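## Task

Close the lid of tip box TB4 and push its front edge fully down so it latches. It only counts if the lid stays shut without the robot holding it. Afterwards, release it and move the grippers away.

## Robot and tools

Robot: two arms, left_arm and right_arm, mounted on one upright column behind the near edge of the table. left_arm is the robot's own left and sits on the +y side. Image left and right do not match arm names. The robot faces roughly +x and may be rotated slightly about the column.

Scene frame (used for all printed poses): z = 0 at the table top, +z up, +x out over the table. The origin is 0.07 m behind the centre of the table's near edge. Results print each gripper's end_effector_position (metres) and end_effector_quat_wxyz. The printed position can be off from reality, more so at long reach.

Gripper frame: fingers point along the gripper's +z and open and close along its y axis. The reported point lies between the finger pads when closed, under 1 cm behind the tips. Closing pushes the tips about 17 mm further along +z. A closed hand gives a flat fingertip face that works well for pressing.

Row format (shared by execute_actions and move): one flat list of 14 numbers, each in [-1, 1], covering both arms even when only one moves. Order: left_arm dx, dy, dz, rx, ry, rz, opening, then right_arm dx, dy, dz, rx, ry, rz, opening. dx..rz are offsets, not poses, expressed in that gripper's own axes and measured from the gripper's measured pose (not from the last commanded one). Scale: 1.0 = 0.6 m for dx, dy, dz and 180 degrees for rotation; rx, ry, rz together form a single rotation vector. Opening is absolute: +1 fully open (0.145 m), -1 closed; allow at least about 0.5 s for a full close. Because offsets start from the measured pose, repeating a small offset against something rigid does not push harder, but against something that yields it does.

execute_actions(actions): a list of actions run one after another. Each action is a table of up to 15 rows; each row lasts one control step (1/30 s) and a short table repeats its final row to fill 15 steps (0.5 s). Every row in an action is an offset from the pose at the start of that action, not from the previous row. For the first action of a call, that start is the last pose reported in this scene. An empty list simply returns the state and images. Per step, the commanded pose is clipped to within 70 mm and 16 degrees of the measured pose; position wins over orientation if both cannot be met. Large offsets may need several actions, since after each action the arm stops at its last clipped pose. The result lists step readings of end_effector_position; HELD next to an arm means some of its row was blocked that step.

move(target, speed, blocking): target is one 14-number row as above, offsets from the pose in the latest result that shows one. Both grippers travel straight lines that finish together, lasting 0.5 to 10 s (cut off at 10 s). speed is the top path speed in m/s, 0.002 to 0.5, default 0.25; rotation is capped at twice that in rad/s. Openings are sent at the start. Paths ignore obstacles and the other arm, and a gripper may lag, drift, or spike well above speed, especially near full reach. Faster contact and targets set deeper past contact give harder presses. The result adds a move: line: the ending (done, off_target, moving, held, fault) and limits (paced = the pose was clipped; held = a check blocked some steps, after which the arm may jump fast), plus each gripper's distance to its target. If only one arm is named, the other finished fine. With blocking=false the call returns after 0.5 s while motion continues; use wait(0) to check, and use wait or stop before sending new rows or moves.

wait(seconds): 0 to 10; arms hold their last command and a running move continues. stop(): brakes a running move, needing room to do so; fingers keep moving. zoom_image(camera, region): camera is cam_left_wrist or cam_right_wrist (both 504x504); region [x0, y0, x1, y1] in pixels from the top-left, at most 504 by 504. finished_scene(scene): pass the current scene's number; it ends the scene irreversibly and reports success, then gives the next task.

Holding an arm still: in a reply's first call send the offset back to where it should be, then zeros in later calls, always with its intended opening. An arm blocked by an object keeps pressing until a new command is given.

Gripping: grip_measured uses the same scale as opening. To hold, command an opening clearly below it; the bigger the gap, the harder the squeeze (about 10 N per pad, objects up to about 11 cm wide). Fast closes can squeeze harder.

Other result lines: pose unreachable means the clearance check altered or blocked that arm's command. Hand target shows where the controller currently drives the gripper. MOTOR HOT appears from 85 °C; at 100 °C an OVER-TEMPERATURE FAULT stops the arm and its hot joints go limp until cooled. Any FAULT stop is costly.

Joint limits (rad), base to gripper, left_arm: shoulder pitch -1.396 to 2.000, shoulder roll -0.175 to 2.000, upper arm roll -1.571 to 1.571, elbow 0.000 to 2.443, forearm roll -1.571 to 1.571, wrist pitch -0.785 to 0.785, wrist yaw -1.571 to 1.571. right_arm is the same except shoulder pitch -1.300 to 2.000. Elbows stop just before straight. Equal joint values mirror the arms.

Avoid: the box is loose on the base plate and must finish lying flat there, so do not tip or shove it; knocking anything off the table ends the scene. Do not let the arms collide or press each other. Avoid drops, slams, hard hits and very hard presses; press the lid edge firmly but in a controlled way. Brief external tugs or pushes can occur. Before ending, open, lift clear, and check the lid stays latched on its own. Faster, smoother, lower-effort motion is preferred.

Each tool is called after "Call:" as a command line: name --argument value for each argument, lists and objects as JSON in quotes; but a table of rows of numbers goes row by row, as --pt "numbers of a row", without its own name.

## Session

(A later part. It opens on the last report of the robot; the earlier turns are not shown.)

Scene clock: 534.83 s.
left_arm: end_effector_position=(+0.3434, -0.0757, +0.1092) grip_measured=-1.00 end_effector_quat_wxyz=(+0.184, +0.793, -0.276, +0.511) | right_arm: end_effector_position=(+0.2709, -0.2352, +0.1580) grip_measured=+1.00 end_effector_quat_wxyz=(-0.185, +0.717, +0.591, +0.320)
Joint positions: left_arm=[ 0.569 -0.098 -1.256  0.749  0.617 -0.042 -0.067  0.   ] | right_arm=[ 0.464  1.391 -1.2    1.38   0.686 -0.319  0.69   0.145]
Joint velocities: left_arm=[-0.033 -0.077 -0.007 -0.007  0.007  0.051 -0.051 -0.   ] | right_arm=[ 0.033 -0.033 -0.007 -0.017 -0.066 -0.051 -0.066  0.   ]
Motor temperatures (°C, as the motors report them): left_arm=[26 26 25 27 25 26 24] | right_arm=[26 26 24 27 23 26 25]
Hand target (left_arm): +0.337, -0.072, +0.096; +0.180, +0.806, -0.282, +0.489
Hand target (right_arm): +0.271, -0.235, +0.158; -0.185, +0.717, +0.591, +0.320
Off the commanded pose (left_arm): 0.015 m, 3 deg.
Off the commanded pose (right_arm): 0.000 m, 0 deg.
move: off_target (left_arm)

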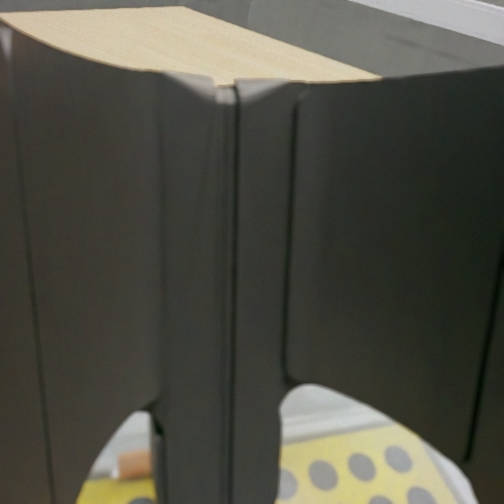

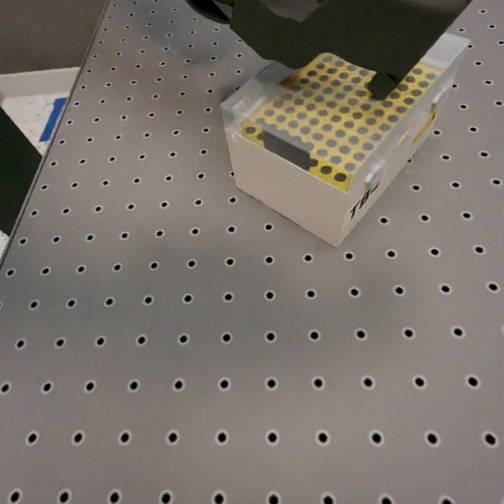

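Call:
move --target '[0.06,0,-0.04,0,0,0,-1,-0.03,0.13,0.1,0,0,0,1]' --speed 0.08

Call:
move --target '[0,0,0,0,0,0,-1,0,0,0,0.06,0.06,-0.05,1]' --speed 0.15

Scene clock: 541.77 s.
left_arm: end_effector_position=(+0.3369, -0.0734, +0.1510) grip_measured=-1.00 end_effector_quat_wxyz=(+0.188, +0.792, -0.278, +0.509) | right_arm: end_effector_position=(+0.3603, -0.2288, +0.1120) grip_measured=+1.00 end_effector_quat_wxyz=(-0.183, +0.719, +0.588, +0.322)
Joint positions: left_arm=[ 0.57   0.027 -1.232  1.088  0.641  0.162 -0.152  0.   ] | right_arm=[ 0.739  0.855 -1.203  0.58   0.595 -0.426  0.984  0.145]
Joint velocities: left_arm=[ 0.011 -0.011  0.002 -0.012  0.022 -0.095 -0.037 -0.   ] | right_arm=[ 0.011 -0.055  0.022  0.002 -0.037  0.037 -0.051 -0.   ]
Motor temperatures (°C, as the motors report them): left_arm=[26 26 25 27 25 26 24] | right_arm=[26 26 24 27 23 26 25]
Hand target (left_arm): +0.338, -0.071, +0.151; +0.185, +0.794, -0.276, +0.510
Hand target (right_arm): +0.359, -0.229, +0.111; -0.185, +0.717, +0.591, +0.319
Off the commanded pose (left_arm): 0.003 m, 1 deg.
Off the commanded pose (right_arm): 0.002 m, 1 deg.
move: done

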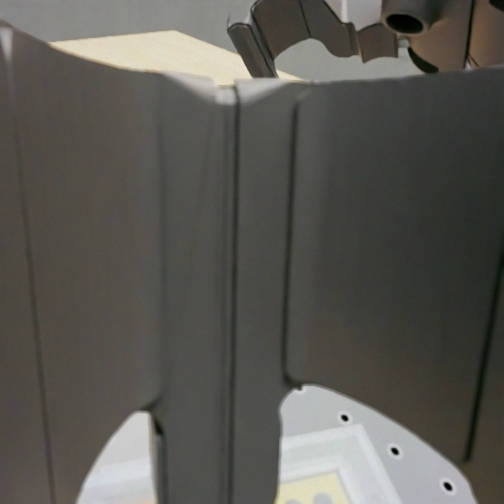

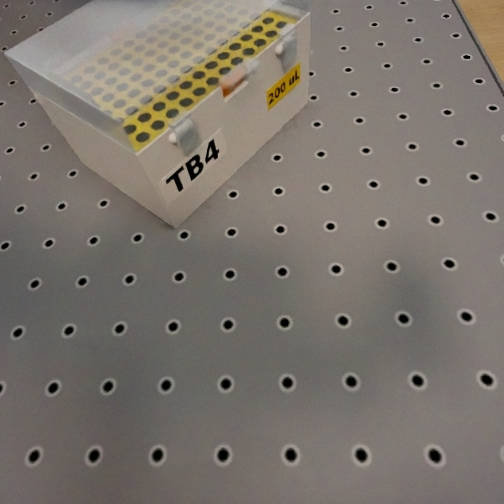

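Scene clock: 543.07 s.
left_arm: end_effector_position=(+0.3369, -0.0734, +0.1510) grip_measured=-1.00 end_effector_quat_wxyz=(+0.188, +0.792, -0.278, +0.509) | right_arm: end_effector_position=(+0.3599, -0.2283, +0.1133) grip_measured=+1.00 end_effector_quat_wxyz=(-0.216, +0.652, +0.645, +0.335)
Joint positions: left_arm=[ 0.57   0.027 -1.232  1.088  0.641  0.162 -0.152  0.   ] | right_arm=[ 0.856  0.622 -1.17   0.064  0.626 -0.793  1.302  0.145]
Joint velocities: left_arm=[-0.033 -0.033  0.002  0.002  0.051 -0.051 -0.022 -0.   ] | right_arm=[-0.055 -0.011  0.007  0.012  0.022  0.037  0.007  0.   ]
Motor temperatures (°C, as the motors report them): left_arm=[26 26 25 27 25 26 24] | right_arm=[26 26 24 27 23 26 25]
Hand target (left_arm): +0.337, -0.073, +0.151; +0.188, +0.792, -0.278, +0.509
Hand target (right_arm): +0.359, -0.229, +0.113; -0.215, +0.653, +0.644, +0.336
Off the commanded pose (left_arm): 0.000 m, 0 deg.
Off the commanded pose (right_arm): 0.001 m, 8 deg.
elbow stopped short (right arm): the move would have taken joint 4 (elbow) straighter than the controller allows; a more bent joint 4 avoids this.
joint sent to its limit (right arm) — the command would take joint 6 (wrist pitch) past its lower limit, so that joint was sent only as far as its limit.
move: off_target (right_arm)

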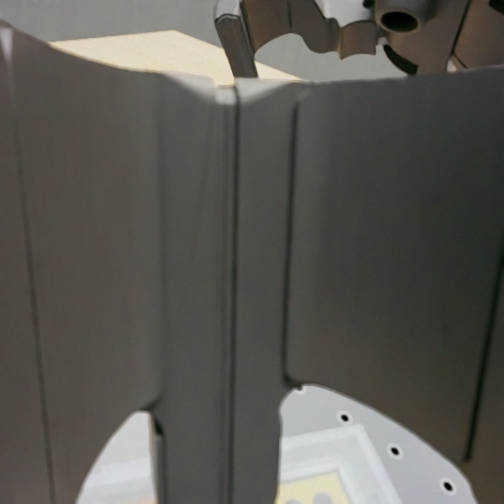

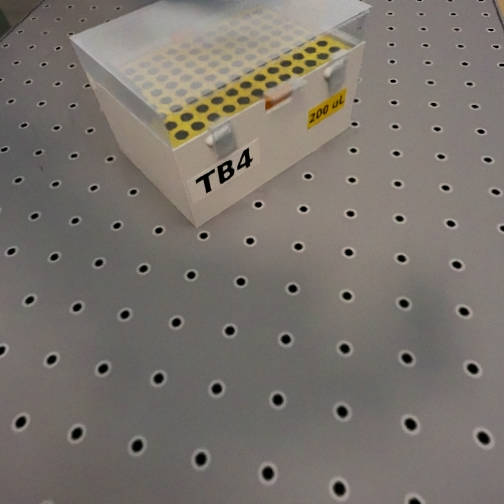

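Call:
zoom_image --camera "cam_right_wrist" --region '[160,40,380,200]'

Region (160, 40, 380, 200) of cam_right_wrist's 504x504 image, scaled by 2.291, with more detail than that image has; it fills the top 367 rows of this view, and the rest is white.

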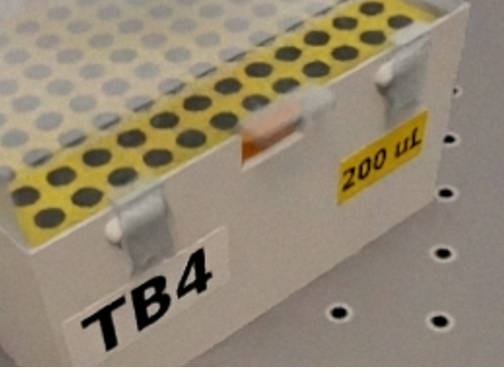

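Call:
move --target '[-0.048,-0.01,0.04,0,0,0,-1,0,0,0,0,0,0,1]' --speed 0.05

Call:
move --target '[-0.05,0,0.012,0,-0.02,0,-1,0,0,0,0,0,0,1]' --speed 0.015

Call:
zoom_image --camera "cam_right_wrist" --region '[60,0,400,240]'

Scene clock: 550.40 s.
left_arm: end_effector_position=(+0.3484, -0.0742, +0.1152) grip_measured=-1.00 end_effector_quat_wxyz=(+0.186, +0.793, -0.275, +0.510) | right_arm: end_effector_position=(+0.3599, -0.2283, +0.1132) grip_measured=+1.00 end_effector_quat_wxyz=(-0.216, +0.652, +0.645, +0.335)
Joint positions: left_arm=[ 0.581 -0.092 -1.237  0.764  0.617 -0.019 -0.055  0.   ] | right_arm=[ 0.856  0.622 -1.17   0.064  0.625 -0.793  1.301  0.145]
Joint velocities: left_arm=[-0.055  0.077 -0.012 -0.007 -0.051 -0.066 -0.051 -0.   ] | right_arm=[-0.011  0.077 -0.007  0.007  0.022 -0.051  0.007  0.   ]
Motor temperatures (°C, as the motors report them): left_arm=[26 26 25 27 25 26 24] | right_arm=[27 26 23 27 23 26 25]
Hand target (left_arm): +0.348, -0.075, +0.115; +0.187, +0.792, -0.279, +0.510
Hand target (right_arm): +0.360, -0.228, +0.113; -0.216, +0.652, +0.645, +0.335
Off the commanded pose (left_arm): 0.001 m, 0 deg.
Off the commanded pose (right_arm): 0.000 m, 0 deg.
move: done

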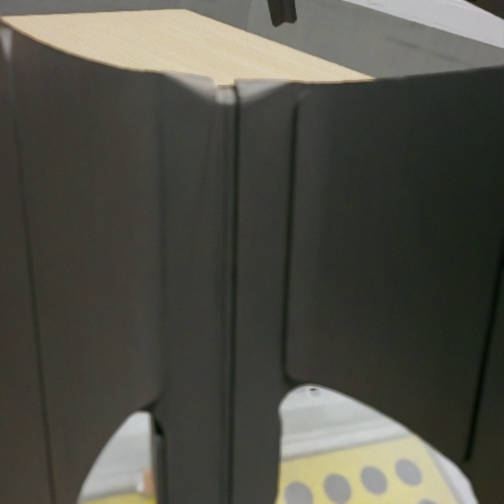

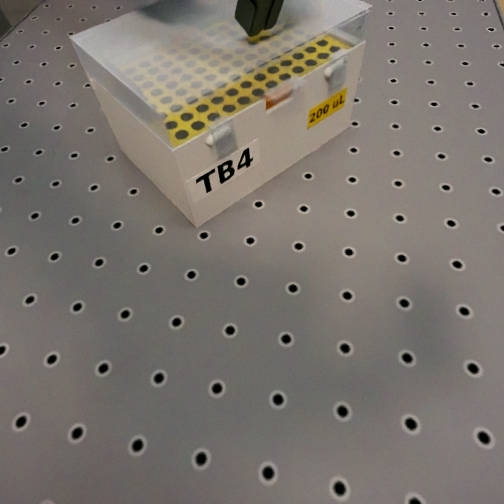

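Scene clock: 552.73 s.
left_arm: end_effector_position=(+0.3527, -0.0787, +0.1084) grip_measured=-1.00 end_effector_quat_wxyz=(+0.189, +0.786, -0.274, +0.522) | right_arm: end_effector_position=(+0.3599, -0.2283, +0.1132) grip_measured=+1.00 end_effector_quat_wxyz=(-0.216, +0.652, +0.645, +0.335)
Joint positions: left_arm=[ 0.599 -0.153 -1.264  0.623  0.635 -0.122 -0.027  0.   ] | right_arm=[ 0.856  0.622 -1.17   0.064  0.625 -0.793  1.301  0.145]
Joint velocities: left_arm=[-0.055 -0.011 -0.017 -0.022 -0.051 -0.022  0.022 -0.   ] | right_arm=[ 0.033  0.011 -0.002 -0.002  0.007 -0.066  0.007 -0.   ]
Motor temperatures (°C, as the motors report them): left_arm=[26 26 25 27 25 26 24] | right_arm=[27 26 23 27 23 26 25]
Hand target (left_arm): +0.343, -0.070, +0.086; +0.176, +0.809, -0.281, +0.486
Hand target (right_arm): +0.360, -0.228, +0.113; -0.216, +0.652, +0.645, +0.335
Off the commanded pose (left_arm): 0.026 m, 5 deg.
Off the commanded pose (right_arm): 0.000 m, 0 deg.
move: off_target (left_arm)

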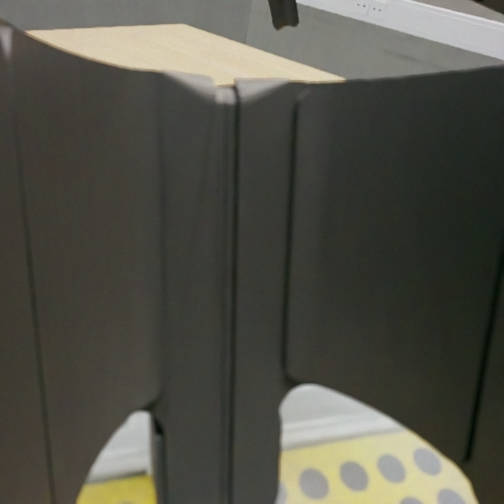

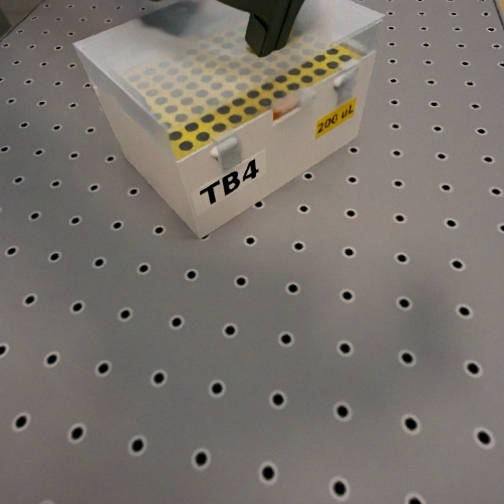

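Region (60, 0, 400, 240) of cam_right_wrist's 504x504 image, scaled by 1.482, with more detail than that image has; it fills the top 356 rows of this view, and the rest is white.

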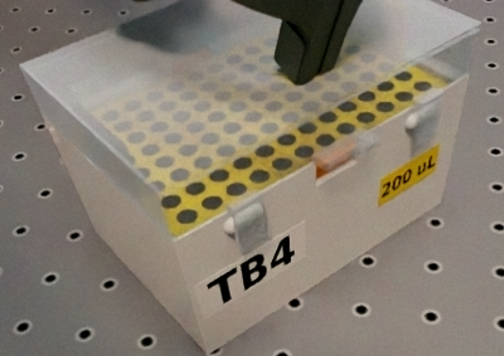

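Call:
move --target '[0.07,0,-0.06,0,0,0,-1,0,0,0,0,0,0,1]' --speed 0.08

Call:
zoom_image --camera "cam_right_wrist" --region '[170,90,300,190]'

Call:
zoom_image --camera "cam_right_wrist" --region '[290,20,400,120]'

Scene clock: 557.63 s.
left_arm: end_effector_position=(+0.3396, -0.0698, +0.1613) grip_measured=-1.00 end_effector_quat_wxyz=(+0.193, +0.784, -0.276, +0.522) | right_arm: end_effector_position=(+0.3599, -0.2283, +0.1132) grip_measured=+1.00 end_effector_quat_wxyz=(-0.216, +0.652, +0.645, +0.335)
Joint positions: left_arm=[ 0.59   0.057 -1.248  1.127  0.669  0.144 -0.16   0.   ] | right_arm=[ 0.856  0.622 -1.17   0.064  0.625 -0.793  1.301  0.145]
Joint velocities: left_arm=[-0.033 -0.033 -0.007 -0.007  0.066  0.022 -0.007 -0.   ] | right_arm=[ 0.011  0.077 -0.007  0.022  0.007  0.007  0.066  0.   ]
Motor temperatures (°C, as the motors report them): left_arm=[26 26 25 27 25 27 24] | right_arm=[27 26 23 27 23 26 25]
Hand target (left_arm): +0.340, -0.068, +0.160; +0.190, +0.786, -0.274, +0.521
Hand target (right_arm): +0.360, -0.228, +0.113; -0.216, +0.652, +0.645, +0.335
Off the commanded pose (left_arm): 0.002 m, 1 deg.
Off the commanded pose (right_arm): 0.000 m, 0 deg.
move: done

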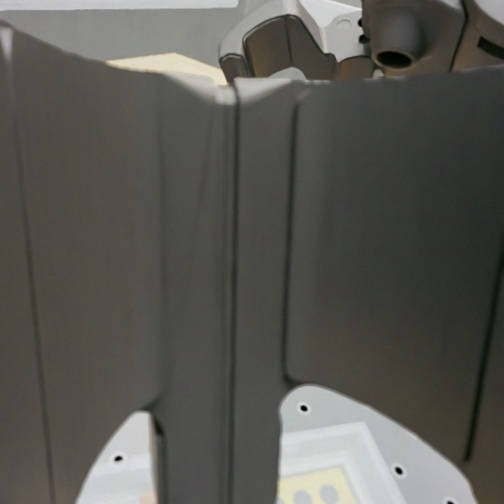

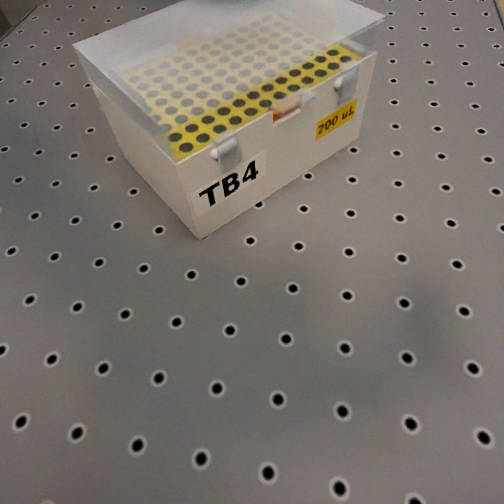

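Region (170, 90, 300, 190) of cam_right_wrist's 504x504 image, scaled by 3.877, with more detail than that image has; it fills the top 388 rows of this view, and the rest is white.

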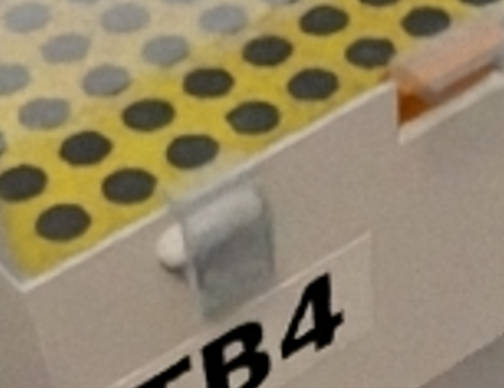

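Region (290, 20, 400, 120) of cam_right_wrist's 504x504 image, scaled by 4.582, with more detail than that image has; it fills the top 458 rows of this view, and the rest is white.

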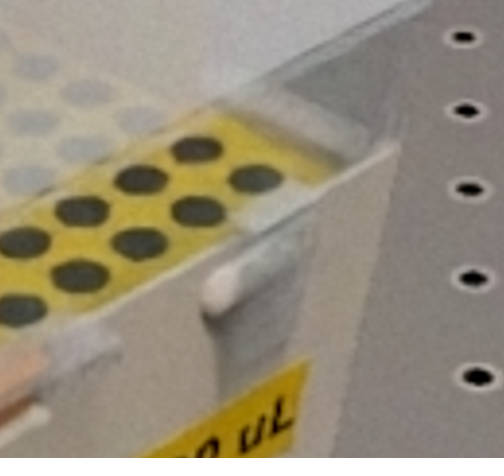

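Call:
move --target '[0,-0.15,-0.25,0,0,0,-1,0,0,-0.15,0,0,0,1]' --speed 0.12

Scene clock: 570.43 s.
left_arm: end_effector_position=(+0.2933, +0.0914, +0.2160) grip_measured=-1.00 end_effector_quat_wxyz=(+0.190, +0.786, -0.273, +0.522) | right_arm: end_effector_position=(+0.3443, -0.2942, +0.1730) grip_measured=+1.00 end_effector_quat_wxyz=(-0.214, +0.656, +0.642, +0.334)
Joint positions: left_arm=[ 0.574  0.827 -1.179  1.764  0.896  0.142 -0.042  0.   ] | right_arm=[ 0.87   0.94  -1.152  0.331  0.735 -0.714  1.46   0.145]
Joint velocities: left_arm=[ 0.033 -0.033 -0.012  0.002 -0.081 -0.051 -0.007 -0.   ] | right_arm=[-0.099  0.055 -0.002  0.002 -0.007 -0.037 -0.037  0.   ]
Motor temperatures (°C, as the motors report them): left_arm=[26 26 25 27 25 26 24] | right_arm=[27 26 23 27 23 26 25]
Hand target (left_arm): +0.293, +0.090, +0.217; +0.193, +0.785, -0.273, +0.522
Hand target (right_arm): +0.344, -0.293, +0.173; -0.216, +0.654, +0.644, +0.334
Off the commanded pose (left_arm): 0.005 m, 1 deg.
Off the commanded pose (right_arm): 0.003 m, 1 deg.
move: off_target (left_arm)

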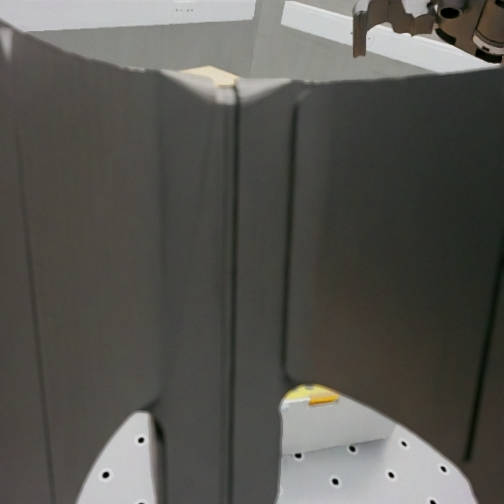

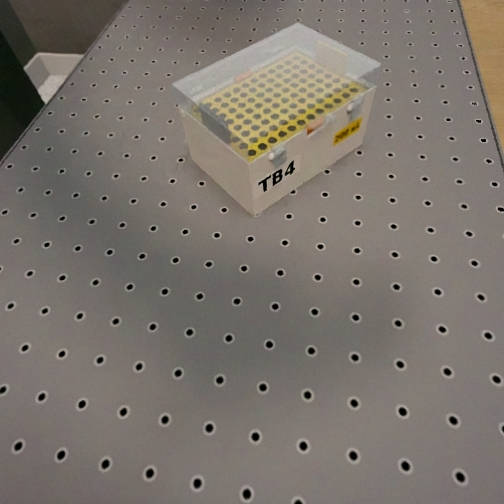

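Call:
zoom_image --camera "cam_right_wrist" --region '[160,20,400,220]'

Region (160, 20, 400, 220) of cam_right_wrist's 504x504 image, scaled by 2.100, with more detail than that image has.

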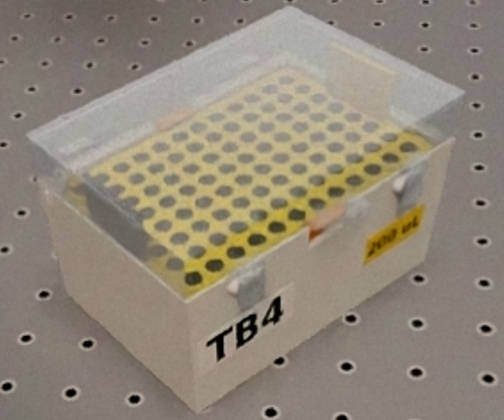

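Call:
finished_scene --scene 1

The scene is finished: the task was done.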